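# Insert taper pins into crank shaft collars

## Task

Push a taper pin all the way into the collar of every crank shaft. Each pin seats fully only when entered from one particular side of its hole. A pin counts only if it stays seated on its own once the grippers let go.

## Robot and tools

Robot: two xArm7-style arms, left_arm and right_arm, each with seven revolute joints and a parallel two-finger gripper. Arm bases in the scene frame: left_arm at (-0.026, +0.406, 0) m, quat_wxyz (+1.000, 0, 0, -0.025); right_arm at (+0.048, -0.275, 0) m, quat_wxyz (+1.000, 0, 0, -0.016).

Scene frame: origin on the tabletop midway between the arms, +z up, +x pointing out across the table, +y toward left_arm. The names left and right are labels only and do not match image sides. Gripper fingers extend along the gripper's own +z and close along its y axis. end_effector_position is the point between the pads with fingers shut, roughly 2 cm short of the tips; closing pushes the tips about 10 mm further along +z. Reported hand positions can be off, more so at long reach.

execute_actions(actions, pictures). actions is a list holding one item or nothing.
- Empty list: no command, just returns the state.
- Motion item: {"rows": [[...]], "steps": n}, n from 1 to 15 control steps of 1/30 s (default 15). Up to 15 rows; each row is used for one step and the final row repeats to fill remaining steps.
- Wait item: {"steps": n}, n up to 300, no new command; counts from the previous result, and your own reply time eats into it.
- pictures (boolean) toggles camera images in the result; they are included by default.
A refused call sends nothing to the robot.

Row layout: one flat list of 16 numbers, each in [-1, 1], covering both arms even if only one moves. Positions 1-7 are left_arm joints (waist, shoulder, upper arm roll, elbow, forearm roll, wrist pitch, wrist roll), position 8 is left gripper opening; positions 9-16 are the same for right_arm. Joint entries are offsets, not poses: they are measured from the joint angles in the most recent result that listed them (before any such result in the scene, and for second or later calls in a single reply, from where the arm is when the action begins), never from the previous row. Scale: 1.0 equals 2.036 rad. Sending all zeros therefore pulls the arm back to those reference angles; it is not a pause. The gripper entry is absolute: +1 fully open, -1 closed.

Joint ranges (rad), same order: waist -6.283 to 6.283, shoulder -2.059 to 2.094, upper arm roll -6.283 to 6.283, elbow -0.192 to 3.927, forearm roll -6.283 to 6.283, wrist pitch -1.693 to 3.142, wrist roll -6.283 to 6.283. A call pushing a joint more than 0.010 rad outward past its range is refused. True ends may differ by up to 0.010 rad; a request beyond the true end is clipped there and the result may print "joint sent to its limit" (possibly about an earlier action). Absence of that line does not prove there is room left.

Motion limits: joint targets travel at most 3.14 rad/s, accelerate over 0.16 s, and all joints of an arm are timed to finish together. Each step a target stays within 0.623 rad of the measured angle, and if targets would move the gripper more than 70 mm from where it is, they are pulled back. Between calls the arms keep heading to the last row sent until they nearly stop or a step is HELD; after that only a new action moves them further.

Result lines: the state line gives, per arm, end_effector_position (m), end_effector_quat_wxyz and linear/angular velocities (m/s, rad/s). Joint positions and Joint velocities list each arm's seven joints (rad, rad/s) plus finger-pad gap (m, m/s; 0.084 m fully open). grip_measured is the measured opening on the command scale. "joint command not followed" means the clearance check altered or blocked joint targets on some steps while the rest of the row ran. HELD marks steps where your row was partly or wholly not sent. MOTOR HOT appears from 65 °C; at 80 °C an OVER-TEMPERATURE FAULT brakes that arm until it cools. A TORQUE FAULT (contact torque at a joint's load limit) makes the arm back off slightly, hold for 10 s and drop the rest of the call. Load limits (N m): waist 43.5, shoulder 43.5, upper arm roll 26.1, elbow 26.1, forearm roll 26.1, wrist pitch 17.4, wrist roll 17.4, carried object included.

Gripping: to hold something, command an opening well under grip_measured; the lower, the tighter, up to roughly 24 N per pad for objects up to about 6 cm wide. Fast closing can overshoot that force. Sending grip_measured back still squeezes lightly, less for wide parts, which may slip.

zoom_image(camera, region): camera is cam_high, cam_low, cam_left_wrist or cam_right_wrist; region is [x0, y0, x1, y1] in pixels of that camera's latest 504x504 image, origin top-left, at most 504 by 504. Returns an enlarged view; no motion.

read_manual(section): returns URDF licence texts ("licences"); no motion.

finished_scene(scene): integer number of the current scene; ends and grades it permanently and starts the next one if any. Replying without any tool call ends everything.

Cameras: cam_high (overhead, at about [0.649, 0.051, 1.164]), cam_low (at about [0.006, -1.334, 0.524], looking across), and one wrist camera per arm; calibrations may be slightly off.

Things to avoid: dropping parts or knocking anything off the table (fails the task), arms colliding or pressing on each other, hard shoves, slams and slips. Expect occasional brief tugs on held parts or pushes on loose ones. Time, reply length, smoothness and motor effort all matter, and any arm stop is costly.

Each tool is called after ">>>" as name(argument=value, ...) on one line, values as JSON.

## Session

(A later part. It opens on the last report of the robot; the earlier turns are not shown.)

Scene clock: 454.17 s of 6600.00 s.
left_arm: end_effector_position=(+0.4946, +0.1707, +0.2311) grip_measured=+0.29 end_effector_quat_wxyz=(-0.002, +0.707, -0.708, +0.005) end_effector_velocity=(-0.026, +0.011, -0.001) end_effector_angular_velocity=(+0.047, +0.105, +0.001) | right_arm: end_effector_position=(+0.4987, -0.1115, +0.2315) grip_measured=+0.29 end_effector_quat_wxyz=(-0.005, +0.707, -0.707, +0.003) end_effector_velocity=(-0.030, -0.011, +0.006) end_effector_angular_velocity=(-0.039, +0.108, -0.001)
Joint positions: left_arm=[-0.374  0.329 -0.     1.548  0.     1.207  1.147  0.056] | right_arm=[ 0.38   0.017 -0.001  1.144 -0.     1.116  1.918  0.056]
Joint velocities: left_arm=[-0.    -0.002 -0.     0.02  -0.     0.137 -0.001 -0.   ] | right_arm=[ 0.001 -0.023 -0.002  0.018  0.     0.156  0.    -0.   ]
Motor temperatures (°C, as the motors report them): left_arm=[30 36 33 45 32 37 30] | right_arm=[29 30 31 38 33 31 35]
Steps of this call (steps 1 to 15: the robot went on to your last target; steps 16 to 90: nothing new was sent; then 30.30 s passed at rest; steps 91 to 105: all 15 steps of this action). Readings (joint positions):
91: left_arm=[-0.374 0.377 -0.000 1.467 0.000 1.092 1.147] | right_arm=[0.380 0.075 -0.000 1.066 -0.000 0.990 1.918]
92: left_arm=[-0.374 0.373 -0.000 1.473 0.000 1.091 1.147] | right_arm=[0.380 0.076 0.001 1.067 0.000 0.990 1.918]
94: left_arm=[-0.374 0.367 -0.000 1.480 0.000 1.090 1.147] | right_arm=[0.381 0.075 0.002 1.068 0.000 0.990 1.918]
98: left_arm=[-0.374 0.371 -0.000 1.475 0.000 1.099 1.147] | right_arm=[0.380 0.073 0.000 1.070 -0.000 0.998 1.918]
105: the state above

>>> execute_actions(actions=[{"rows": [[-0.018,-0.1802,0,-0.3495,0,-0.1634,0.3335,0.3, 0.0913,0.2201,0,0.3094,0,0.0947,0.0917,0.3]], "steps": 15}], pictures=false)

>>> execute_actions(actions=[{"steps": 15}])

Scene clock: 464.33 s of 6600.00 s.
left_arm: end_effector_position=(+0.3728, +0.2093, +0.1586) grip_measured=+0.29 end_effector_quat_wxyz=(-0.000, -0.446, +0.895, +0.001) end_effector_velocity=(-0.204, +0.076, -0.133) end_effector_angular_velocity=(+0.039, +0.081, -0.841) | right_arm: end_effector_position=(+0.5645, +0.0237, +0.2395) grip_measured=+0.29 end_effector_quat_wxyz=(+0.001, +0.709, -0.705, -0.001) end_effector_velocity=(+0.015, +0.171, -0.035) end_effector_angular_velocity=(-0.014, +0.057, +0.050)
Joint positions: left_arm=[-0.407 -0.003 -0.001  0.904  0.     0.908  1.759  0.056] | right_arm=[ 0.553  0.431  0.003  1.722 -0.     1.293  2.089  0.056]
Joint velocities: left_arm=[-0.044 -0.423 -0.005 -0.89  -0.    -0.378  0.792 -0.   ] | right_arm=[ 0.207  0.451  0.031  0.58   0.003  0.186  0.184 -0.   ]
Motor temperatures (°C, as the motors report them): left_arm=[30 35 32 42 32 36 30] | right_arm=[29 30 31 38 33 31 35]
Steps of this call (steps 1 to 30: the robot went on to your last target; steps 31 to 90: nothing new was sent; then 6.67 s passed at rest; steps 91 to 105: all 15 steps of this action). Readings (joint positions):
91: left_arm=[-0.374 0.332 -0.000 1.548 -0.000 1.218 1.148] | right_arm=[0.380 0.016 -0.001 1.147 -0.000 1.130 1.918]
92: left_arm=[-0.374 0.329 -0.000 1.542 0.000 1.214 1.155] | right_arm=[0.381 0.020 -0.001 1.152 -0.000 1.132 1.920]
94: left_arm=[-0.377 0.301 0.000 1.493 0.000 1.186 1.205] | right_arm=[0.395 0.054 -0.004 1.201 -0.001 1.147 1.936]
98: left_arm=[-0.390 0.169 -0.001 1.261 -0.000 1.069 1.430] | right_arm=[0.455 0.198 -0.001 1.403 -0.000 1.202 1.994]
105: the state above

Scene clock: 464.83 s of 6600.00 s.
left_arm: end_effector_position=(+0.3589, +0.2148, +0.1499) grip_measured=+0.29 end_effector_quat_wxyz=(-0.000, -0.414, +0.910, +0.000) end_effector_velocity=(-0.002, +0.001, -0.002) end_effector_angular_velocity=(+0.002, +0.003, -0.004) | right_arm: end_effector_position=(+0.5696, +0.0329, +0.2403) grip_measured=+0.29 end_effector_quat_wxyz=(-0.000, +0.707, -0.707, +0.000) end_effector_velocity=(-0.000, +0.001, -0.001) end_effector_angular_velocity=(-0.000, +0.002, -0.002)
Joint positions: left_arm=[-0.411 -0.037 -0.     0.837  0.     0.874  1.826  0.056] | right_arm=[ 0.565  0.465 -0.001  1.774 -0.     1.309  2.105  0.056]
Joint velocities: left_arm=[-0.    -0.002 -0.    -0.007  0.    -0.001  0.003 -0.   ] | right_arm=[ 0.002  0.004 -0.001  0.003  0.001  0.001  0.003  0.   ]
Motor temperatures (°C, as the motors report them): left_arm=[30 35 32 42 32 36 30] | right_arm=[29 30 31 38 33 31 35]
Steps of this call (steps 1 to 15: the robot went on to your last target). Readings (joint positions):
1: left_arm=[-0.409 -0.014 -0.001 0.880 0.000 0.898 1.781] | right_arm=[0.558 0.443 0.003 1.738 -0.000 1.298 2.094]
2: left_arm=[-0.409 -0.021 -0.001 0.866 0.000 0.890 1.795] | right_arm=[0.561 0.450 0.003 1.749 -0.000 1.302 2.098]
4: left_arm=[-0.410 -0.030 -0.000 0.852 0.000 0.881 1.811] | right_arm=[0.563 0.457 -0.000 1.762 -0.000 1.305 2.101]
8: left_arm=[-0.410 -0.035 -0.000 0.842 0.000 0.875 1.823] | right_arm=[0.564 0.462 -0.002 1.771 -0.001 1.308 2.104]
15: the state above
camera_calibration (this result's frames):
cam_left_wrist: T_world_to_cam=[[-0.757264, 0.652989, 0.0125452, 0.163786], [0.652679, 0.757323, -0.0217289, -0.323561], [-0.0236895, -0.00826656, -0.999685, 0.291392], [0, 0, 0, 1]] pos_world=[0.342114, 0.140499, 0.282215]
cam_right_wrist: T_world_to_cam=[[-0.999816, 0.00194436, 0.0190757, 0.595296], [0.00204473, 0.999984, 0.0052437, 0.0353672], [-0.0190652, 0.00528174, -0.999804, 0.384832], [0, 0, 0, 1]] pos_world=[0.602451, -0.0385567, 0.373216]

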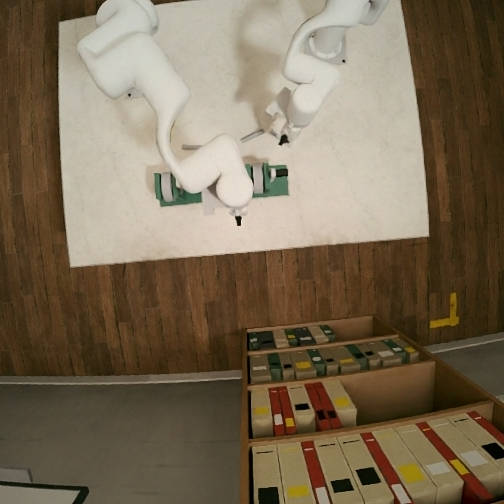

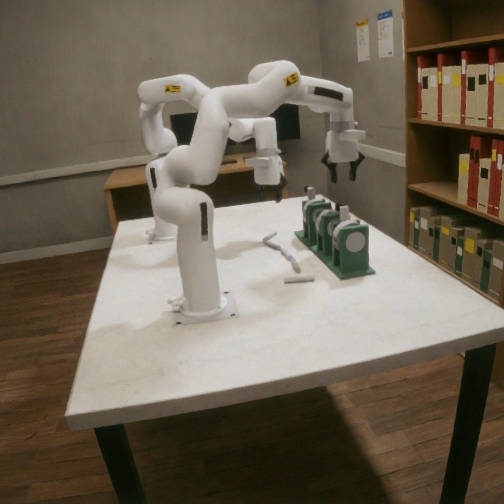

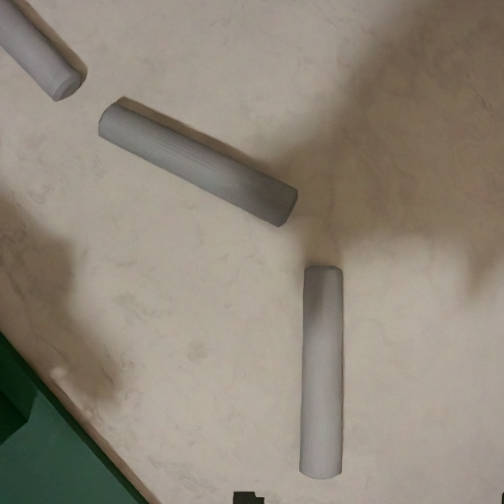

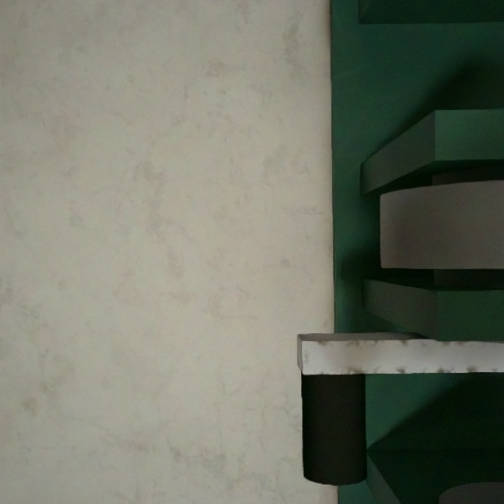

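>>> execute_actions(actions=[{"rows": [[-0.0009,0.1355,0,-0.0403,0,-0.1758,-0.001,0.4, 0.0017,0.0478,0,-0.1198,0,-0.1676,0.0011,0.4]], "steps": 15}], pictures=false)

>>> execute_actions(actions=[{"steps": 20}])

>>> zoom_image(camera="cam_low", region=[230, 160, 370, 280])

Scene clock: 487.80 s of 6600.00 s.
left_arm: end_effector_position=(+0.3611, +0.2128, +0.0309) grip_measured=+0.39 end_effector_quat_wxyz=(-0.000, -0.414, +0.910, +0.001) end_effector_velocity=(+0.030, -0.016, +0.001) end_effector_angular_velocity=(-0.050, -0.099, -0.002) | right_arm: end_effector_position=(+0.5662, +0.0333, +0.1077) grip_measured=+0.39 end_effector_quat_wxyz=(+0.001, +0.707, -0.707, -0.000) end_effector_velocity=(+0.031, +0.016, +0.023) end_effector_angular_velocity=(+0.078, -0.133, -0.003)
Joint positions: left_arm=[-0.412  0.232 -0.     0.757  0.     0.526  1.824  0.061] | right_arm=[ 0.569  0.561 -0.001  1.536 -0.     0.979  2.107  0.061]
Joint velocities: left_arm=[-0.001  0.036 -0.001  0.022  0.    -0.125 -0.     0.   ] | right_arm=[-0.001 -0.029 -0.002 -0.011 -0.    -0.137  0.     0.   ]
Motor temperatures (°C, as the motors report them): left_arm=[30 34 32 38 32 36 30] | right_arm=[29 30 31 38 33 31 35]
Steps of this call (steps 1 to 15: the robot went on to your last target; steps 16 to 90: nothing new was sent; then 19.47 s passed at rest; steps 91 to 105: all 15 steps of this action). Readings (joint positions):
91: left_arm=[-0.411 -0.037 -0.000 0.836 0.000 0.873 1.826] | right_arm=[0.566 0.465 -0.001 1.774 -0.000 1.308 2.105]
92: left_arm=[-0.411 -0.034 -0.000 0.836 0.000 0.867 1.826] | right_arm=[0.566 0.466 -0.001 1.771 -0.000 1.301 2.105]
94: left_arm=[-0.411 -0.001 -0.001 0.829 0.000 0.816 1.826] | right_arm=[0.566 0.474 -0.001 1.742 -0.000 1.252 2.105]
98: left_arm=[-0.412 0.133 -0.000 0.785 0.000 0.656 1.825] | right_arm=[0.568 0.523 -0.001 1.630 -0.000 1.111 2.106]
105: the state above

Scene clock: 488.47 s of 6600.00 s.
left_arm: end_effector_position=(+0.3611, +0.2128, +0.0282) grip_measured=+0.39 end_effector_quat_wxyz=(-0.000, -0.414, +0.910, -0.000) end_effector_velocity=(+0.000, +0.000, -0.000) end_effector_angular_velocity=(+0.000, -0.000, -0.001) | right_arm: end_effector_position=(+0.5664, +0.0334, +0.1053) grip_measured=+0.39 end_effector_quat_wxyz=(-0.000, +0.707, -0.707, +0.000) end_effector_velocity=(-0.000, -0.000, -0.001) end_effector_angular_velocity=(-0.001, +0.002, -0.001)
Joint positions: left_arm=[-0.412  0.239 -0.     0.755  0.     0.516  1.824  0.061] | right_arm=[ 0.569  0.562 -0.001  1.53  -0.     0.967  2.107  0.061]
Joint velocities: left_arm=[ 0.     0.     0.    -0.     0.    -0.     0.001 -0.   ] | right_arm=[-0.001  0.002  0.    -0.     0.    -0.     0.     0.   ]
Motor temperatures (°C, as the motors report them): left_arm=[30 34 32 38 32 36 30] | right_arm=[29 30 31 38 33 31 35]
Steps of this call (steps 1 to 20: the robot went on to your last target). Readings (joint positions):
1: left_arm=[-0.412 0.233 -0.000 0.758 0.000 0.523 1.824] | right_arm=[0.569 0.560 -0.001 1.536 -0.000 0.975 2.107]
2: left_arm=[-0.412 0.234 -0.000 0.758 0.000 0.521 1.824] | right_arm=[0.569 0.559 -0.001 1.536 -0.000 0.972 2.107]
4: left_arm=[-0.412 0.236 -0.000 0.757 0.000 0.518 1.824] | right_arm=[0.569 0.559 -0.001 1.534 -0.000 0.970 2.107]
8: left_arm=[-0.412 0.238 -0.000 0.756 0.000 0.517 1.824] | right_arm=[0.569 0.561 -0.001 1.531 -0.000 0.968 2.107]
20: the state above
camera_calibration (this result's frames):
cam_left_wrist: T_world_to_cam=[[-0.7574, 0.652834, 0.0123742, 0.168292], [0.652524, 0.757454, -0.0218084, -0.326073], [-0.0236102, -0.00844319, -0.999686, 0.169778], [0, 0, 0, 1]] pos_world=[0.344243, 0.138552, 0.160531]
cam_right_wrist: T_world_to_cam=[[-0.99982, 0.000572957, 0.0189428, 0.59477], [0.000673882, 0.999986, 0.00532196, 0.0363049], [-0.0189395, 0.00533377, -0.999806, 0.249746], [0, 0, 0, 1]] pos_world=[0.599369, -0.0379773, 0.238238]

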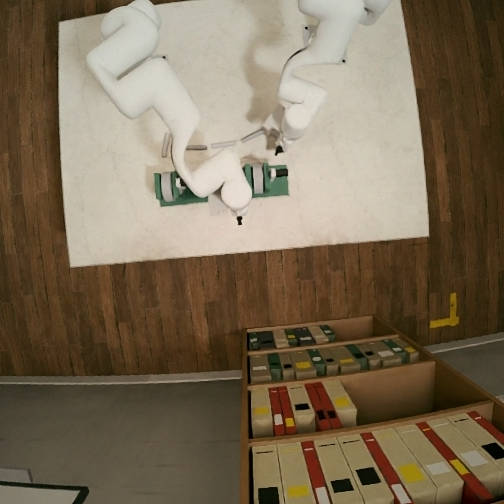

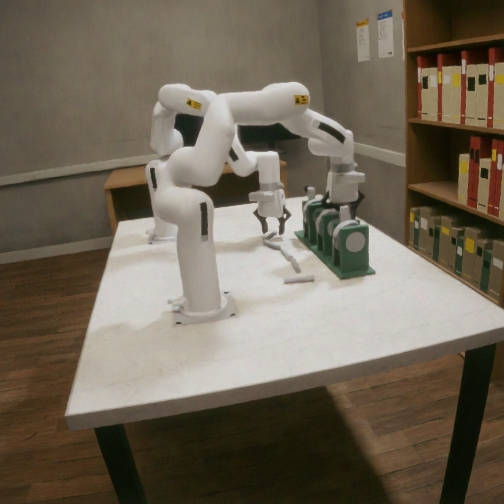

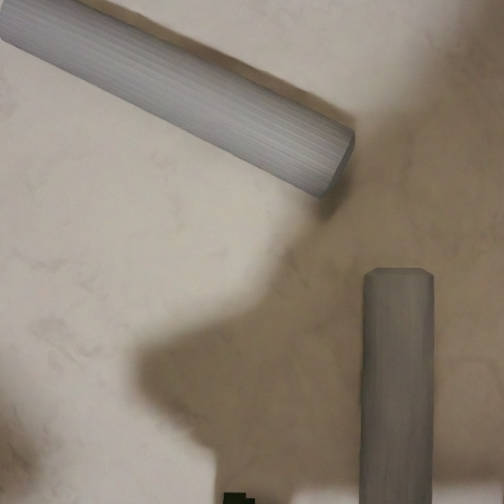

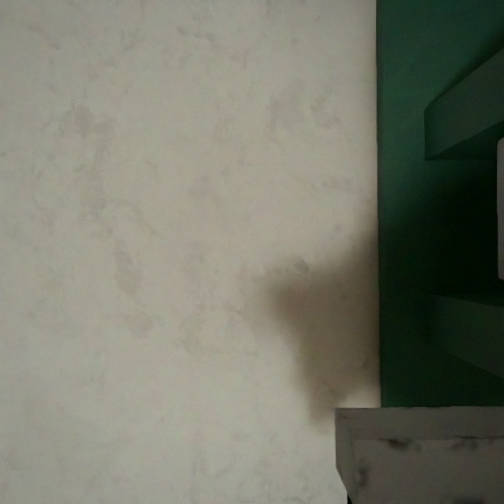

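Region (230, 160, 370, 280) of cam_low's 504x504 image, scaled by 3.600, with more detail than that image has; it fills the top 432 rows of this view, and the rest is white.

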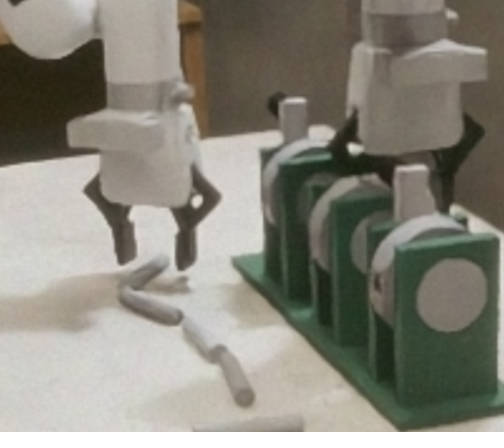

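>>> execute_actions(actions=[{"rows": [[0,0.0067,0,-0.0003,0,-0.007,0,0.3, 0,0,0,0,0,0,0,0.2],[0,0.0067,0,-0.0003,0,-0.007,0,0.2, 0,0,0,0,0,0,0,0.0],[0,0.0067,0,-0.0003,0,-0.007,0,0.1, 0,0,0,0,0,0,0,-0.1],[0,0.0067,0,-0.0003,0,-0.007,0,0.0, 0,0,0,0,0,0,0,-0.2],[0,0.0067,0,-0.0003,0,-0.007,0,-0.1, 0,0,0,0,0,0,0,-0.25],[0,0.0067,0,-0.0003,0,-0.007,0,-0.2, 0,0,0,0,0,0,0,-0.3],[0,0.0067,0,-0.0003,0,-0.007,0,-0.3, 0,0,0,0,0,0,0,-0.35],[0,0.0067,0,-0.0003,0,-0.007,0,-0.4, 0,0,0,0,0,0,0,-0.4],[0,0.0067,0,-0.0003,0,-0.007,0,-0.45, 0,0,0,0,0,0,0,-0.45],[0,0.0067,0,-0.0003,0,-0.007,0,-0.5, 0,0,0,0,0,0,0,-0.5],[0,0.0067,0,-0.0003,0,-0.007,0,-0.55, 0,0,0,0,0,0,0,-0.55],[0,0.0067,0,-0.0003,0,-0.007,0,-0.6, 0,0,0,0,0,0,0,-0.6],[0,0.0067,0,-0.0003,0,-0.007,0,-0.65, 0,0,0,0,0,0,0,-0.6],[0,0.0067,0,-0.0003,0,-0.007,0,-0.7, 0,0,0,0,0,0,0,-0.6],[0,0.0067,0,-0.0003,0,-0.007,0,-0.8, 0,0,0,0,0,0,0,-0.6]], "steps": 15}], pictures=false)

>>> execute_actions(actions=[{"steps": 10}])

>>> zoom_image(camera="cam_low", region=[230, 160, 370, 280])

Scene clock: 501.70 s of 6600.00 s.
left_arm: end_effector_position=(+0.3611, +0.2128, +0.0233) grip_measured=-0.62 end_effector_quat_wxyz=(+0.000, -0.415, +0.910, -0.000) end_effector_velocity=(+0.001, -0.000, +0.001) end_effector_angular_velocity=(-0.001, -0.002, -0.001) | right_arm: end_effector_position=(+0.5663, +0.0334, +0.1053) grip_measured=-0.47 end_effector_quat_wxyz=(-0.000, +0.707, -0.707, +0.000) end_effector_velocity=(+0.000, -0.000, +0.000) end_effector_angular_velocity=(+0.000, -0.001, -0.003)
Joint positions: left_arm=[-0.412  0.252 -0.     0.755  0.     0.502  1.824  0.017] | right_arm=[ 0.569  0.562 -0.001  1.53  -0.     0.968  2.107  0.024]
Joint velocities: left_arm=[ 0.    -0.001 -0.     0.001  0.    -0.001  0.001  0.   ] | right_arm=[ 0.    -0.001 -0.    -0.    -0.    -0.     0.003  0.   ]
Motor temperatures (°C, as the motors report them): left_arm=[30 33 32 37 32 36 30] | right_arm=[29 31 31 38 33 31 35]
Steps of this call (steps 1 to 15: the robot went on to your last target; steps 16 to 90: nothing new was sent; then 9.73 s passed at rest; steps 91 to 105: all 15 steps of this action). Readings (joint positions):
91: left_arm=[-0.412 0.239 -0.000 0.755 0.000 0.516 1.824] | right_arm=[0.569 0.562 -0.001 1.530 -0.000 0.967 2.107]
92: left_arm=[-0.412 0.242 -0.000 0.755 0.000 0.512 1.824] | right_arm=[0.569 0.562 -0.001 1.530 -0.000 0.967 2.107]
94: left_arm=[-0.412 0.248 -0.000 0.755 0.000 0.507 1.824] | right_arm=[0.569 0.562 -0.001 1.530 -0.000 0.967 2.107]
98: left_arm=[-0.412 0.252 -0.000 0.754 0.000 0.503 1.824] | right_arm=[0.569 0.562 -0.001 1.530 -0.000 0.967 2.107]
105: the state above

Scene clock: 502.03 s of 6600.00 s.
left_arm: end_effector_position=(+0.3611, +0.2128, +0.0232) grip_measured=-0.62 end_effector_quat_wxyz=(+0.000, -0.415, +0.910, -0.000) end_effector_velocity=(+0.000, -0.000, +0.000) end_effector_angular_velocity=(-0.001, -0.001, +0.000) | right_arm: end_effector_position=(+0.5664, +0.0334, +0.1053) grip_measured=-0.47 end_effector_quat_wxyz=(-0.000, +0.707, -0.707, +0.000) end_effector_velocity=(+0.000, +0.001, +0.000) end_effector_angular_velocity=(+0.001, -0.000, -0.000)
Joint positions: left_arm=[-0.412  0.252 -0.     0.755  0.     0.502  1.824  0.017] | right_arm=[ 0.569  0.562 -0.001  1.53  -0.     0.968  2.107  0.024]
Joint velocities: left_arm=[-0.    -0.001  0.    -0.    -0.001 -0.     0.001 -0.   ] | right_arm=[ 0.     0.001  0.001  0.001  0.    -0.001  0.001 -0.   ]
Motor temperatures (°C, as the motors report them): left_arm=[30 33 32 37 32 36 30] | right_arm=[29 31 31 38 33 31 35]
Steps of this call (steps 1 to 10: the robot went on to your last target). Readings (joint positions):
1: left_arm=[-0.412 0.252 -0.000 0.755 0.000 0.502 1.824] | right_arm=[0.569 0.562 -0.001 1.530 -0.000 0.968 2.107]
2: left_arm=[-0.412 0.252 -0.000 0.755 0.000 0.502 1.824] | right_arm=[0.569 0.562 -0.001 1.530 -0.000 0.968 2.107]
4: left_arm=[-0.412 0.252 -0.000 0.755 0.000 0.502 1.824] | right_arm=[0.569 0.562 -0.001 1.530 -0.000 0.968 2.107]
8: left_arm=[-0.412 0.252 -0.000 0.755 0.000 0.502 1.824] | right_arm=[0.569 0.562 -0.001 1.530 -0.000 0.968 2.107]
10: the state above
camera_calibration (this result's frames):
cam_left_wrist: T_world_to_cam=[[-0.757407, 0.652829, 0.0122327, 0.168387], [0.652521, 0.757458, -0.0217766, -0.32619], [-0.0234821, -0.00851167, -0.999688, 0.164809], [0, 0, 0, 1]] pos_world=[0.344253, 0.13855, 0.155594]
cam_right_wrist: T_world_to_cam=[[-0.999818, 0.00050947, 0.0190803, 0.594697], [0.000609951, 0.999986, 0.00526077, 0.0363452], [-0.0190774, 0.00527145, -0.999804, 0.249815], [0, 0, 0, 1]] pos_world=[0.599332, -0.0379645, 0.238228]

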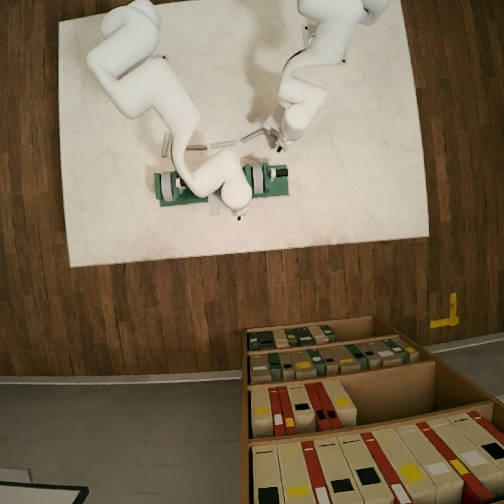

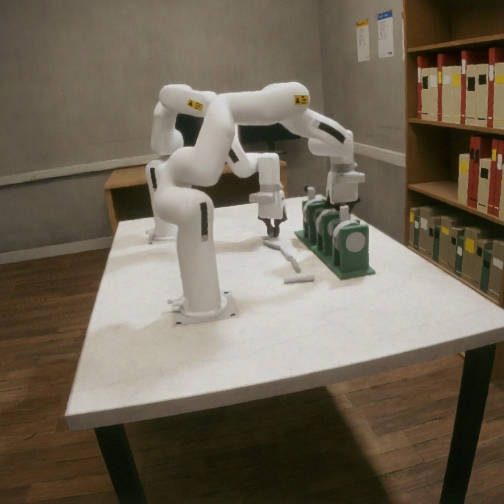

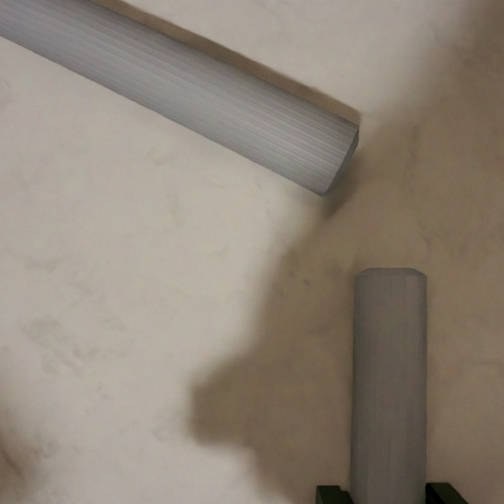

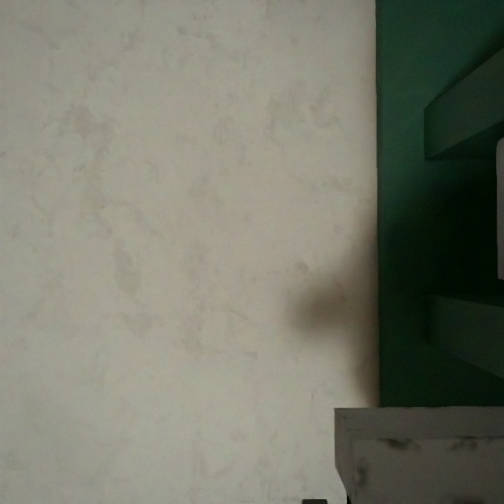

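Region (230, 160, 370, 280) of cam_low's 504x504 image, scaled by 3.600, with more detail than that image has; it fills the top 432 rows of this view, and the rest is white.

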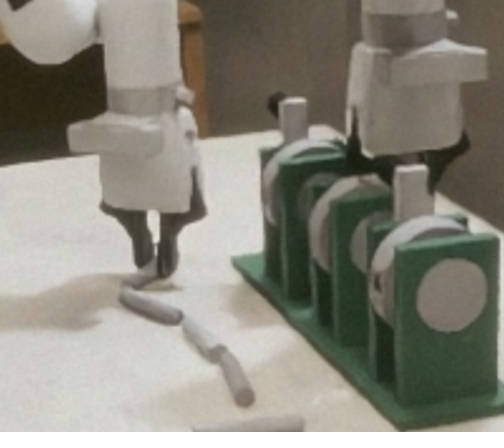

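>>> execute_actions(actions=[{"rows": [[0,-0.04,0,0.01,0,0.05,0,-0.8, 0.0011,-0.016,0,0.0066,0,0.0226,0.0012,-0.6],[0,-0.04,0,0.01,0,0.05,0,-0.8, 0.0011,-0.016,0,0.0066,0,0.0226,0.0012,-0.6],[0,-0.04,0,0.01,0,0.05,0,-0.8, 0.0011,-0.016,0,0.0066,0,0.0226,0.0012,-0.6],[0,-0.04,0,0.01,0,0.05,0,-0.8, 0.0011,-0.016,0,0.0066,0,0.0226,0.0012,-0.6],[0,-0.04,0,0.01,0,0.05,0,-0.8, 0.0011,-0.016,0,0.0066,0,0.0226,0.0012,-0.6],[0,-0.08,0,0.022,0,0.102,0,-0.8, 0.004,-0.0368,0,0.0027,0,0.0395,0.0041,-0.6],[0,-0.08,0,0.022,0,0.102,0,-0.8, 0.004,-0.0368,0,0.0027,0,0.0395,0.0041,-0.6],[0,-0.08,0,0.022,0,0.102,0,-0.8, 0.004,-0.0368,0,0.0027,0,0.0395,0.0041,-0.6],[0,-0.08,0,0.022,0,0.102,0,-0.8, 0.004,-0.0368,0,0.0027,0,0.0395,0.0041,-0.6],[0,-0.08,0,0.022,0,0.102,0,-0.8, 0.004,-0.0368,0,0.0027,0,0.0395,0.0041,-0.6],[0,-0.142,0,0.0403,0,0.1827,-0.6,-0.8, 0.0089,-0.0614,0,-0.01,0,0.0514,0.009,-0.6]], "steps": 15}], pictures=false)

>>> execute_actions(actions=[{"steps": 15}], pictures=false)

Scene clock: 536.80 s of 6600.00 s.
left_arm: end_effector_position=(+0.3633, +0.2117, +0.0997) grip_measured=-0.62 end_effector_quat_wxyz=(-0.001, -0.463, +0.886, +0.001) end_effector_velocity=(-0.039, +0.021, +0.141) end_effector_angular_velocity=(+0.054, +0.097, +1.758) | right_arm: end_effector_position=(+0.5469, +0.0333, +0.1556) grip_measured=-0.47 end_effector_quat_wxyz=(+0.004, +0.708, -0.706, -0.001) end_effector_velocity=(-0.055, -0.002, +0.060) end_effector_angular_velocity=(-0.017, +0.032, +0.009)
Joint positions: left_arm=[-0.412  0.074 -0.     0.803  0.     0.732  1.716  0.017] | right_arm=[ 0.585  0.453  0.     1.513 -0.     1.067  2.122  0.024]
Joint velocities: left_arm=[ 0.001 -0.36   0.001  0.069 -0.     0.54  -1.756  0.   ] | right_arm=[ 0.041 -0.197  0.006 -0.113 -0.     0.121  0.037 -0.   ]
Motor temperatures (°C, as the motors report them): left_arm=[30 33 32 36 32 35 30] | right_arm=[29 31 31 38 33 31 35]
Steps of this call (steps 1 to 15: the robot went on to your last target; steps 16 to 90: nothing new was sent; then 31.27 s passed at rest; steps 91 to 105: all 15 steps of this action). Readings (joint positions):
91: left_arm=[-0.412 0.252 -0.000 0.755 0.000 0.503 1.824] | right_arm=[0.569 0.561 -0.001 1.530 -0.000 0.968 2.107]
92: left_arm=[-0.412 0.249 -0.000 0.755 0.000 0.509 1.824] | right_arm=[0.569 0.559 -0.001 1.531 -0.000 0.972 2.107]
94: left_arm=[-0.412 0.221 -0.000 0.759 0.000 0.550 1.824] | right_arm=[0.570 0.545 -0.001 1.538 -0.000 0.993 2.108]
98: left_arm=[-0.412 0.162 -0.000 0.779 0.000 0.616 1.824] | right_arm=[0.573 0.517 -0.001 1.538 -0.000 1.023 2.112]
105: the state above

Scene clock: 537.30 s of 6600.00 s.
left_arm: end_effector_position=(+0.3582, +0.2143, +0.1485) grip_measured=-0.62 end_effector_quat_wxyz=(+0.000, +0.853, -0.522, -0.001) end_effector_velocity=(-0.001, -0.000, +0.007) end_effector_angular_velocity=(+0.000, -0.002, +0.367) | right_arm: end_effector_position=(+0.5440, +0.0334, +0.1609) grip_measured=-0.47 end_effector_quat_wxyz=(+0.003, +0.708, -0.706, -0.001) end_effector_velocity=(+0.000, +0.000, +0.008) end_effector_angular_velocity=(+0.007, -0.010, +0.000)
Joint positions: left_arm=[-0.412 -0.035 -0.     0.836  0.     0.872  0.635  0.017] | right_arm=[ 0.587  0.438  0.     1.506 -0.     1.074  2.125  0.024]
Joint velocities: left_arm=[-0.001 -0.013 -0.001  0.006  0.     0.018 -0.368 -0.   ] | right_arm=[-0.001 -0.015  0.001 -0.002  0.     0.001 -0.     0.   ]
Motor temperatures (°C, as the motors report them): left_arm=[30 33 32 36 32 35 30] | right_arm=[29 31 31 38 33 31 35]
Steps of this call (steps 1 to 15: the robot went on to your last target). Readings (joint positions):
1: left_arm=[-0.412 0.061 -0.000 0.806 0.000 0.751 1.649] | right_arm=[0.586 0.448 0.000 1.510 -0.000 1.070 2.123]
2: left_arm=[-0.412 0.045 -0.000 0.811 0.000 0.770 1.570] | right_arm=[0.586 0.445 0.000 1.508 -0.000 1.072 2.124]
4: left_arm=[-0.412 0.014 -0.000 0.822 0.000 0.807 1.389] | right_arm=[0.587 0.442 0.000 1.507 0.000 1.073 2.125]
8: left_arm=[-0.412 -0.022 -0.000 0.833 0.000 0.852 0.994] | right_arm=[0.587 0.440 0.000 1.506 0.000 1.074 2.125]
15: the state above

>>> execute_actions(actions=[{"rows": [[-0.0606,-0.0056,0,-0.0045,0,0.0006,-0.5994,-0.8, 0.0032,-0.0133,0,-0.01,0,0.002,0.0035,-0.55],[-0.0606,-0.0056,0,-0.0045,0,0.0006,-0.5994,-0.8, 0.0032,-0.0133,0,-0.01,0,0.002,0.0035,-0.55],[-0.0606,-0.0056,0,-0.0045,0,0.0006,-0.5994,-0.8, 0.0065,-0.0266,0,-0.0199,0,0.0038,0.0069,-0.55],[-0.0606,-0.0056,0,-0.0045,0,0.0006,-0.5994,-0.8, 0.0065,-0.0266,0,-0.0199,0,0.0038,0.0069,-0.55],[-0.0606,-0.0056,0,-0.0045,0,0.0006,-0.5994,-0.8, 0.0065,-0.0266,0,-0.0199,0,0.0038,0.0069,-0.55],[-0.0606,-0.0056,0,-0.0045,0,0.0006,-0.5994,-0.8, 0.0105,-0.0396,0,-0.035,0,0.0017,0.0109,-0.55],[-0.0606,-0.0056,0,-0.0045,0,0.0006,-0.5994,-0.8, 0.0105,-0.0396,0,-0.035,0,0.0017,0.0109,-0.55],[-0.0606,-0.0056,0,-0.0045,0,0.0006,-0.5994,-0.8, 0.0145,-0.0526,0,-0.0501,0,-0.0005,0.0149,-0.55],[-0.0606,-0.0056,0,-0.0045,0,0.0006,-0.5994,-0.8, 0.0145,-0.0526,0,-0.0501,0,-0.0005,0.0149,-0.55],[-0.0606,-0.0056,0,-0.0045,0,0.0006,-0.5994,-0.8, 0.0145,-0.0526,0,-0.0501,0,-0.0005,0.0149,-0.55],[-0.0606,-0.0056,0,-0.0045,0,0.0006,-0.5994,-0.8, 0.019,-0.065,0,-0.0669,0,-0.0049,0.0195,-0.55],[-0.0606,-0.0056,0,-0.0045,0,0.0006,-0.5994,-0.8, 0.019,-0.065,0,-0.0669,0,-0.0049,0.0195,-0.55],[-0.0606,-0.0056,0,-0.0045,0,0.0006,-0.5994,-0.8, 0.0236,-0.0774,0,-0.0837,0,-0.0093,0.024,-0.55]], "steps": 15}], pictures=false)

>>> execute_actions(actions=[{"steps": 20}])

>>> zoom_image(camera="cam_low", region=[230, 140, 390, 290])

Scene clock: 550.97 s of 6600.00 s.
left_arm: end_effector_position=(+0.3312, +0.1723, +0.1498) grip_measured=-0.62 end_effector_quat_wxyz=(-0.000, +0.996, -0.094, -0.000) end_effector_velocity=(-0.016, -0.021, -0.000) end_effector_angular_velocity=(+0.002, +0.001, +2.000) | right_arm: end_effector_position=(+0.5058, +0.0333, +0.1814) grip_measured=-0.47 end_effector_quat_wxyz=(-0.002, +0.707, -0.708, +0.001) end_effector_velocity=(-0.113, +0.002, +0.014) end_effector_angular_velocity=(-0.008, +0.013, +0.021)
Joint positions: left_arm=[-0.528 -0.046 -0.001  0.827 -0.     0.874 -0.391  0.017] | right_arm=[ 0.626  0.303 -0.002  1.367 -0.001  1.06   2.166  0.024]
Joint velocities: left_arm=[-0.076 -0.005  0.015 -0.007  0.     0.    -2.061 -0.   ] | right_arm=[ 0.107 -0.305  0.011 -0.384 -0.004 -0.063  0.098 -0.   ]
Motor temperatures (°C, as the motors report them): left_arm=[30 33 32 37 32 35 30] | right_arm=[29 32 31 43 33 32 35]
Steps of this call (steps 1 to 30: the robot went on to your last target; steps 31 to 90: nothing new was sent; then 10.17 s passed at rest; steps 91 to 105: all 15 steps of this action). Readings (joint positions):
91: left_arm=[-0.412 -0.037 -0.000 0.837 0.000 0.874 0.602] | right_arm=[0.587 0.436 -0.001 1.506 -0.000 1.073 2.126]
92: left_arm=[-0.413 -0.037 -0.000 0.837 0.000 0.874 0.595] | right_arm=[0.588 0.433 -0.001 1.502 -0.000 1.073 2.127]
94: left_arm=[-0.422 -0.038 0.001 0.836 0.000 0.874 0.545] | right_arm=[0.592 0.415 -0.001 1.488 -0.000 1.075 2.131]
98: left_arm=[-0.474 -0.041 -0.001 0.832 -0.000 0.874 0.261] | right_arm=[0.602 0.377 -0.001 1.455 -0.001 1.077 2.142]
105: the state above

Scene clock: 551.63 s of 6600.00 s.
left_arm: end_effector_position=(+0.3294, +0.1700, +0.1498) grip_measured=-0.62 end_effector_quat_wxyz=(-0.000, +1.000, -0.001, -0.000) end_effector_velocity=(-0.000, -0.000, -0.001) end_effector_angular_velocity=(+0.000, +0.001, +0.003) | right_arm: end_effector_position=(+0.4964, +0.0336, +0.1816) grip_measured=-0.47 end_effector_quat_wxyz=(-0.000, +0.707, -0.707, +0.000) end_effector_velocity=(-0.001, +0.001, -0.000) end_effector_angular_velocity=(-0.000, +0.001, +0.001)
Joint positions: left_arm=[-0.536 -0.046 -0.     0.827  0.     0.874 -0.584  0.017] | right_arm=[ 0.635  0.28  -0.001  1.336 -0.     1.055  2.174  0.024]
Joint velocities: left_arm=[-0.     0.001 -0.    -0.    -0.    -0.    -0.003 -0.   ] | right_arm=[ 0.002 -0.     0.001 -0.001  0.    -0.     0.002  0.   ]
Motor temperatures (°C, as the motors report them): left_arm=[30 33 32 37 32 35 30] | right_arm=[29 32 31 43 33 32 35]
Steps of this call (steps 1 to 20: the robot went on to your last target). Readings (joint positions):
1: left_arm=[-0.531 -0.046 -0.000 0.827 -0.000 0.874 -0.451] | right_arm=[0.629 0.295 -0.002 1.356 -0.001 1.059 2.169]
2: left_arm=[-0.532 -0.046 -0.000 0.827 0.000 0.874 -0.494] | right_arm=[0.631 0.290 -0.002 1.350 -0.001 1.057 2.170]
4: left_arm=[-0.534 -0.046 0.000 0.827 0.000 0.874 -0.542] | right_arm=[0.633 0.285 -0.002 1.343 -0.001 1.055 2.172]
8: left_arm=[-0.535 -0.046 -0.000 0.827 0.000 0.874 -0.575] | right_arm=[0.634 0.281 -0.001 1.338 -0.001 1.054 2.174]
20: the state above
camera_calibration (this result's frames):
cam_left_wrist: T_world_to_cam=[[0.00297359, -0.999924, 0.0119496, 0.201346], [-0.999773, -0.00322456, -0.0210388, 0.403195], [0.0210757, -0.0118844, -0.999707, 0.276098], [0, 0, 0, 1]] pos_world=[0.396686, 0.205912, 0.282094]
cam_right_wrist: T_world_to_cam=[[-0.999821, 0.00159067, 0.0188563, 0.523343], [0.00169682, 0.999983, 0.00561446, 0.0351972], [-0.0188471, 0.00564545, -0.999806, 0.324557], [0, 0, 0, 1]] pos_world=[0.529307, -0.0378613, 0.314428]

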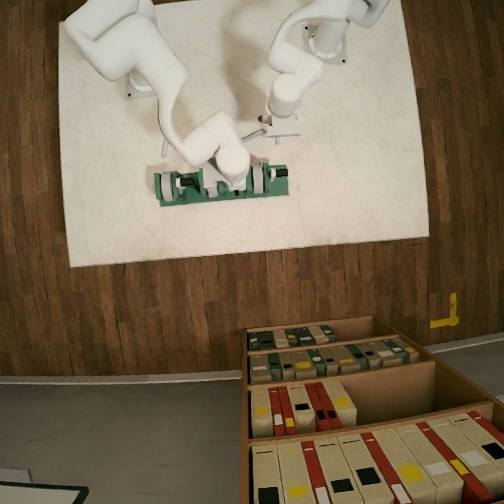

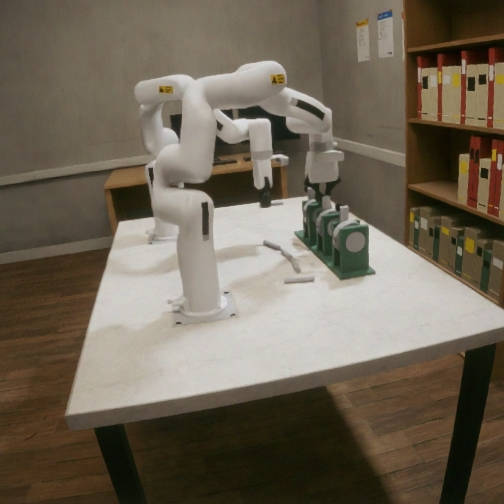

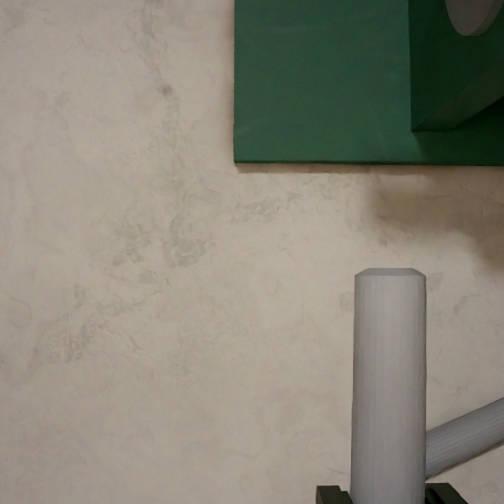

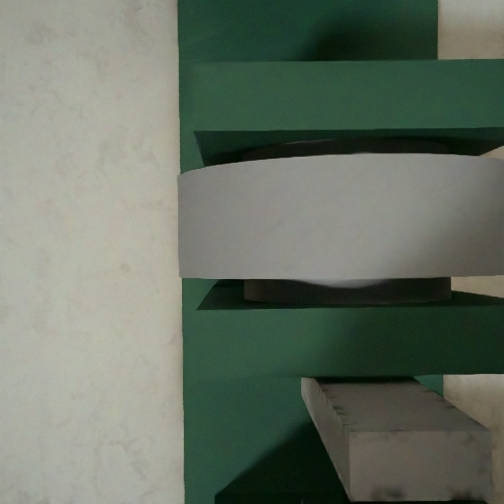

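Region (230, 140, 390, 290) of cam_low's 504x504 image, scaled by 3.150, with more detail than that image has; it fills the top 472 rows of this view, and the rest is white.

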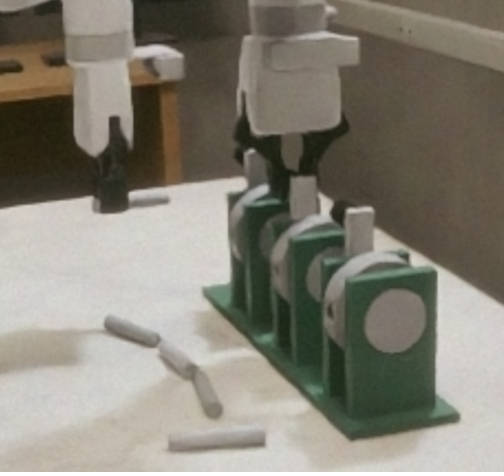

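>>> execute_actions(actions=[{"rows": [[-0.0609,0.0801,0,0.0648,0,-0.0158,-0.0619,-0.8, 0,0,0,0,0,0,0,-0.2],[-0.0609,0.0801,0,0.0648,0,-0.0158,-0.0619,-0.8, 0,0,0,0,0,0,0,0.1],[-0.0609,0.0801,0,0.0648,0,-0.0158,-0.0619,-0.8, 0,0,0,0,0,0,0,0.3],[-0.0609,0.0801,0,0.0648,0,-0.0158,-0.0619,-0.8, 0,0,0,0,0,0,0,0.3],[-0.0609,0.0801,0,0.0648,0,-0.0158,-0.0619,-0.8, 0,0,0,0,0,0,0,0.3],[-0.0609,0.0801,0,0.0648,0,-0.0158,-0.0619,-0.8, 0,-0.0241,0,0.0395,0,0.0636,0,0.3]], "steps": 15}], pictures=false)

>>> execute_actions(actions=[{"steps": 5}], pictures=false)

Scene clock: 574.70 s of 6600.00 s.
left_arm: end_effector_position=(+0.3306, +0.1017, +0.1306) grip_measured=-0.62 end_effector_quat_wxyz=(+0.000, +1.000, +0.001, +0.000) end_effector_velocity=(-0.003, -0.011, -0.001) end_effector_angular_velocity=(-0.002, -0.001, -0.007) | right_arm: end_effector_position=(+0.4952, +0.0332, +0.2324) grip_measured=+0.29 end_effector_quat_wxyz=(-0.004, +0.707, -0.707, +0.001) end_effector_velocity=(-0.026, -0.021, -0.030) end_effector_angular_velocity=(-0.085, +0.121, -0.003)
Joint positions: left_arm=[-0.657  0.114  0.001  0.957  0.     0.842 -0.709  0.017] | right_arm=[ 0.635  0.23  -0.     1.415 -0.     1.176  2.174  0.056]
Joint velocities: left_arm=[-0.015  0.014 -0.007  0.014  0.    -0.002 -0.014 -0.   ] | right_arm=[-0.001  0.024 -0.003 -0.022 -0.001  0.102 -0.001 -0.   ]
Motor temperatures (°C, as the motors report them): left_arm=[30 33 32 37 32 35 30] | right_arm=[29 31 31 42 33 32 35]
Steps of this call (steps 1 to 15: the robot went on to your last target; steps 16 to 90: nothing new was sent; then 19.57 s passed at rest; steps 91 to 105: all 15 steps of this action). Readings (joint positions):
91: left_arm=[-0.536 -0.046 -0.000 0.827 0.000 0.873 -0.585] | right_arm=[0.635 0.280 0.000 1.336 0.000 1.055 2.174]
92: left_arm=[-0.540 -0.041 0.001 0.831 0.000 0.873 -0.590] | right_arm=[0.636 0.279 0.002 1.338 0.001 1.054 2.174]
94: left_arm=[-0.572 0.003 0.005 0.869 0.000 0.863 -0.627] | right_arm=[0.638 0.277 0.005 1.341 0.001 1.053 2.174]
98: left_arm=[-0.647 0.098 -0.007 0.940 -0.000 0.846 -0.692] | right_arm=[0.637 0.273 0.002 1.349 0.001 1.080 2.174]
105: the state above

Scene clock: 574.87 s of 6600.00 s.
left_arm: end_effector_position=(+0.3299, +0.1005, +0.1302) grip_measured=-0.62 end_effector_quat_wxyz=(+0.000, +1.000, +0.000, +0.000) end_effector_velocity=(-0.001, -0.003, -0.002) end_effector_angular_velocity=(+0.001, +0.002, -0.004) | right_arm: end_effector_position=(+0.4935, +0.0318, +0.2304) grip_measured=+0.29 end_effector_quat_wxyz=(+0.001, +0.707, -0.707, +0.000) end_effector_velocity=(+0.003, +0.002, +0.011) end_effector_angular_velocity=(+0.009, -0.013, -0.001)
Joint positions: left_arm=[-0.659  0.116 -0.     0.958  0.     0.842 -0.71   0.017] | right_arm=[ 0.635  0.232 -0.001  1.414 -0.     1.184  2.174  0.056]
Joint velocities: left_arm=[-0.004  0.005 -0.002  0.002 -0.001 -0.001 -0.002 -0.   ] | right_arm=[-0.    -0.008 -0.     0.018  0.     0.011  0.001  0.   ]
Motor temperatures (°C, as the motors report them): left_arm=[30 33 32 37 32 35 30] | right_arm=[29 31 31 42 33 32 35]
Steps of this call (steps 1 to 5: the robot went on to your last target). Readings (joint positions):
1: left_arm=[-0.658 0.115 0.001 0.957 0.000 0.842 -0.710] | right_arm=[0.635 0.231 -0.000 1.414 -0.000 1.179 2.174]
2: left_arm=[-0.658 0.115 0.000 0.958 0.000 0.842 -0.710] | right_arm=[0.635 0.232 -0.000 1.414 -0.000 1.181 2.174]
4: left_arm=[-0.659 0.116 -0.000 0.958 0.000 0.842 -0.710] | right_arm=[0.635 0.233 -0.000 1.414 -0.000 1.183 2.174]
5: the state above

>>> execute_actions(actions=[{"rows": [[0,0,0,0,0,0,0,-0.8, -0.2074,-0.3686,0,-0.4229,0,-0.0553,0.6698,0.3]], "steps": 15}], pictures=false)

>>> execute_actions(actions=[{"steps": 18}])

Scene clock: 581.80 s of 6600.00 s.
left_arm: end_effector_position=(+0.3299, +0.1005, +0.1302) grip_measured=-0.62 end_effector_quat_wxyz=(+0.000, +1.000, +0.000, +0.000) end_effector_velocity=(-0.000, -0.000, +0.000) end_effector_angular_velocity=(-0.000, -0.000, +0.001) | right_arm: end_effector_position=(+0.4401, -0.1339, +0.2434) grip_measured=+0.29 end_effector_quat_wxyz=(+0.013, -0.389, +0.921, -0.001) end_effector_velocity=(-0.235, -0.309, -0.096) end_effector_angular_velocity=(+0.011, +0.099, -2.138)
Joint positions: left_arm=[-0.659  0.116 -0.     0.958  0.     0.842 -0.71   0.017] | right_arm=[ 0.379 -0.211 -0.002  0.931 -0.001  1.116  2.689  0.056]
Joint velocities: left_arm=[ 0.    -0.001 -0.    -0.    -0.     0.    -0.    -0.   ] | right_arm=[-0.517 -0.963  0.01  -1.192  0.001 -0.139  1.631  0.   ]
Motor temperatures (°C, as the motors report them): left_arm=[30 33 32 37 32 35 30] | right_arm=[29 31 31 41 33 32 35]
Steps of this call (steps 1 to 15: the robot went on to your last target; steps 16 to 90: nothing new was sent; then 3.43 s passed at rest; steps 91 to 105: all 15 steps of this action). Readings (joint positions):
91: left_arm=[-0.660 0.117 -0.000 0.958 0.000 0.841 -0.710] | right_arm=[0.635 0.230 -0.001 1.416 -0.000 1.184 2.175]
92: left_arm=[-0.659 0.117 -0.000 0.958 0.000 0.841 -0.710] | right_arm=[0.631 0.226 0.001 1.410 -0.000 1.183 2.181]
94: left_arm=[-0.659 0.116 -0.000 0.958 0.000 0.842 -0.710] | right_arm=[0.603 0.182 0.006 1.361 0.000 1.174 2.229]
98: left_arm=[-0.659 0.116 -0.000 0.958 0.000 0.842 -0.710] | right_arm=[0.510 0.034 -0.003 1.219 -0.001 1.151 2.373]
105: the state above

Scene clock: 582.40 s of 6600.00 s.
left_arm: end_effector_position=(+0.3299, +0.1005, +0.1302) grip_measured=-0.62 end_effector_quat_wxyz=(+0.000, +1.000, +0.000, +0.000) end_effector_velocity=(+0.001, -0.000, +0.001) end_effector_angular_velocity=(-0.001, -0.001, -0.000) | right_arm: end_effector_position=(+0.3585, -0.2174, +0.2008) grip_measured=+0.29 end_effector_quat_wxyz=(+0.001, +0.103, +0.995, +0.000) end_effector_velocity=(-0.006, -0.006, -0.004) end_effector_angular_velocity=(+0.001, +0.004, -0.083)
Joint positions: left_arm=[-0.659  0.116 -0.     0.958  0.     0.842 -0.71   0.017] | right_arm=[ 0.214 -0.515  0.     0.557 -0.     1.071  3.531  0.056]
Joint velocities: left_arm=[ 0.     0.     0.     0.002  0.    -0.     0.    -0.   ] | right_arm=[-0.012 -0.02  -0.003 -0.025  0.    -0.003  0.069 -0.   ]
Motor temperatures (°C, as the motors report them): left_arm=[30 33 32 37 32 35 30] | right_arm=[29 31 31 41 33 32 35]
Steps of this call (steps 1 to 18: the robot went on to your last target). Readings (joint positions):
1: left_arm=[-0.659 0.116 -0.000 0.958 0.000 0.842 -0.710] | right_arm=[0.361 -0.243 -0.002 0.892 -0.000 1.111 2.746]
2: left_arm=[-0.659 0.116 -0.000 0.958 0.000 0.842 -0.710] | right_arm=[0.345 -0.274 -0.001 0.854 -0.000 1.107 2.807]
4: left_arm=[-0.659 0.116 -0.000 0.958 0.000 0.842 -0.710] | right_arm=[0.312 -0.335 -0.001 0.779 -0.000 1.098 2.945]
8: left_arm=[-0.659 0.116 -0.000 0.958 0.000 0.842 -0.710] | right_arm=[0.253 -0.444 -0.001 0.645 -0.000 1.082 3.280]
18: the state above
camera_calibration (this result's frames):
cam_left_wrist: T_world_to_cam=[[0.00557377, -0.999904, 0.0127089, 0.131126], [-0.99974, -0.00585303, -0.0220435, 0.403411], [0.0221157, -0.0125827, -0.999676, 0.255394], [0, 0, 0, 1]] pos_world=[0.396927, 0.136689, 0.262538]
cam_right_wrist: T_world_to_cam=[[0.206122, 0.978317, 0.0202432, 0.165215], [0.978466, -0.206295, 0.0068431, -0.326397], [0.0108708, 0.0183967, -0.999772, 0.334685], [0, 0, 0, 1]] pos_world=[0.281675, -0.235124, 0.333497]

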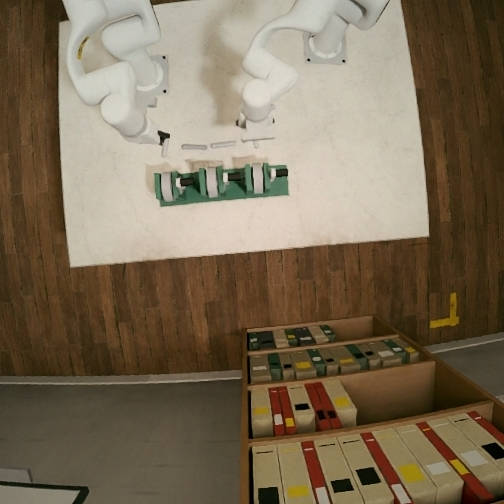

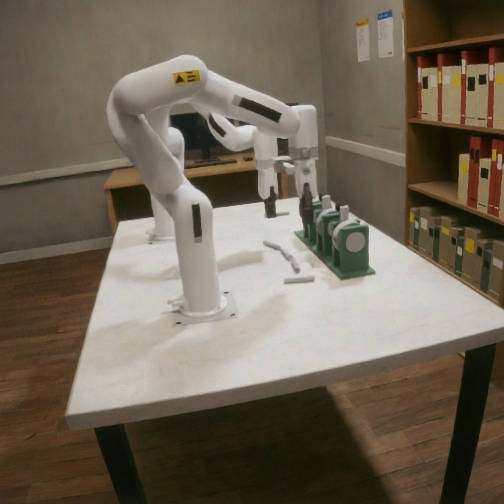

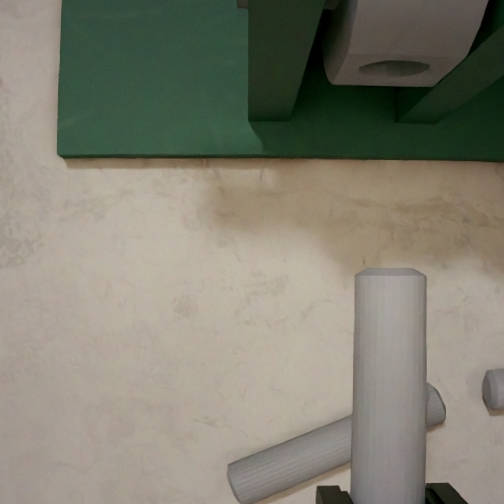

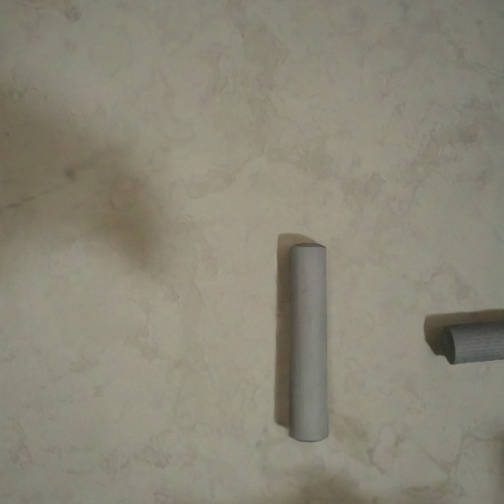

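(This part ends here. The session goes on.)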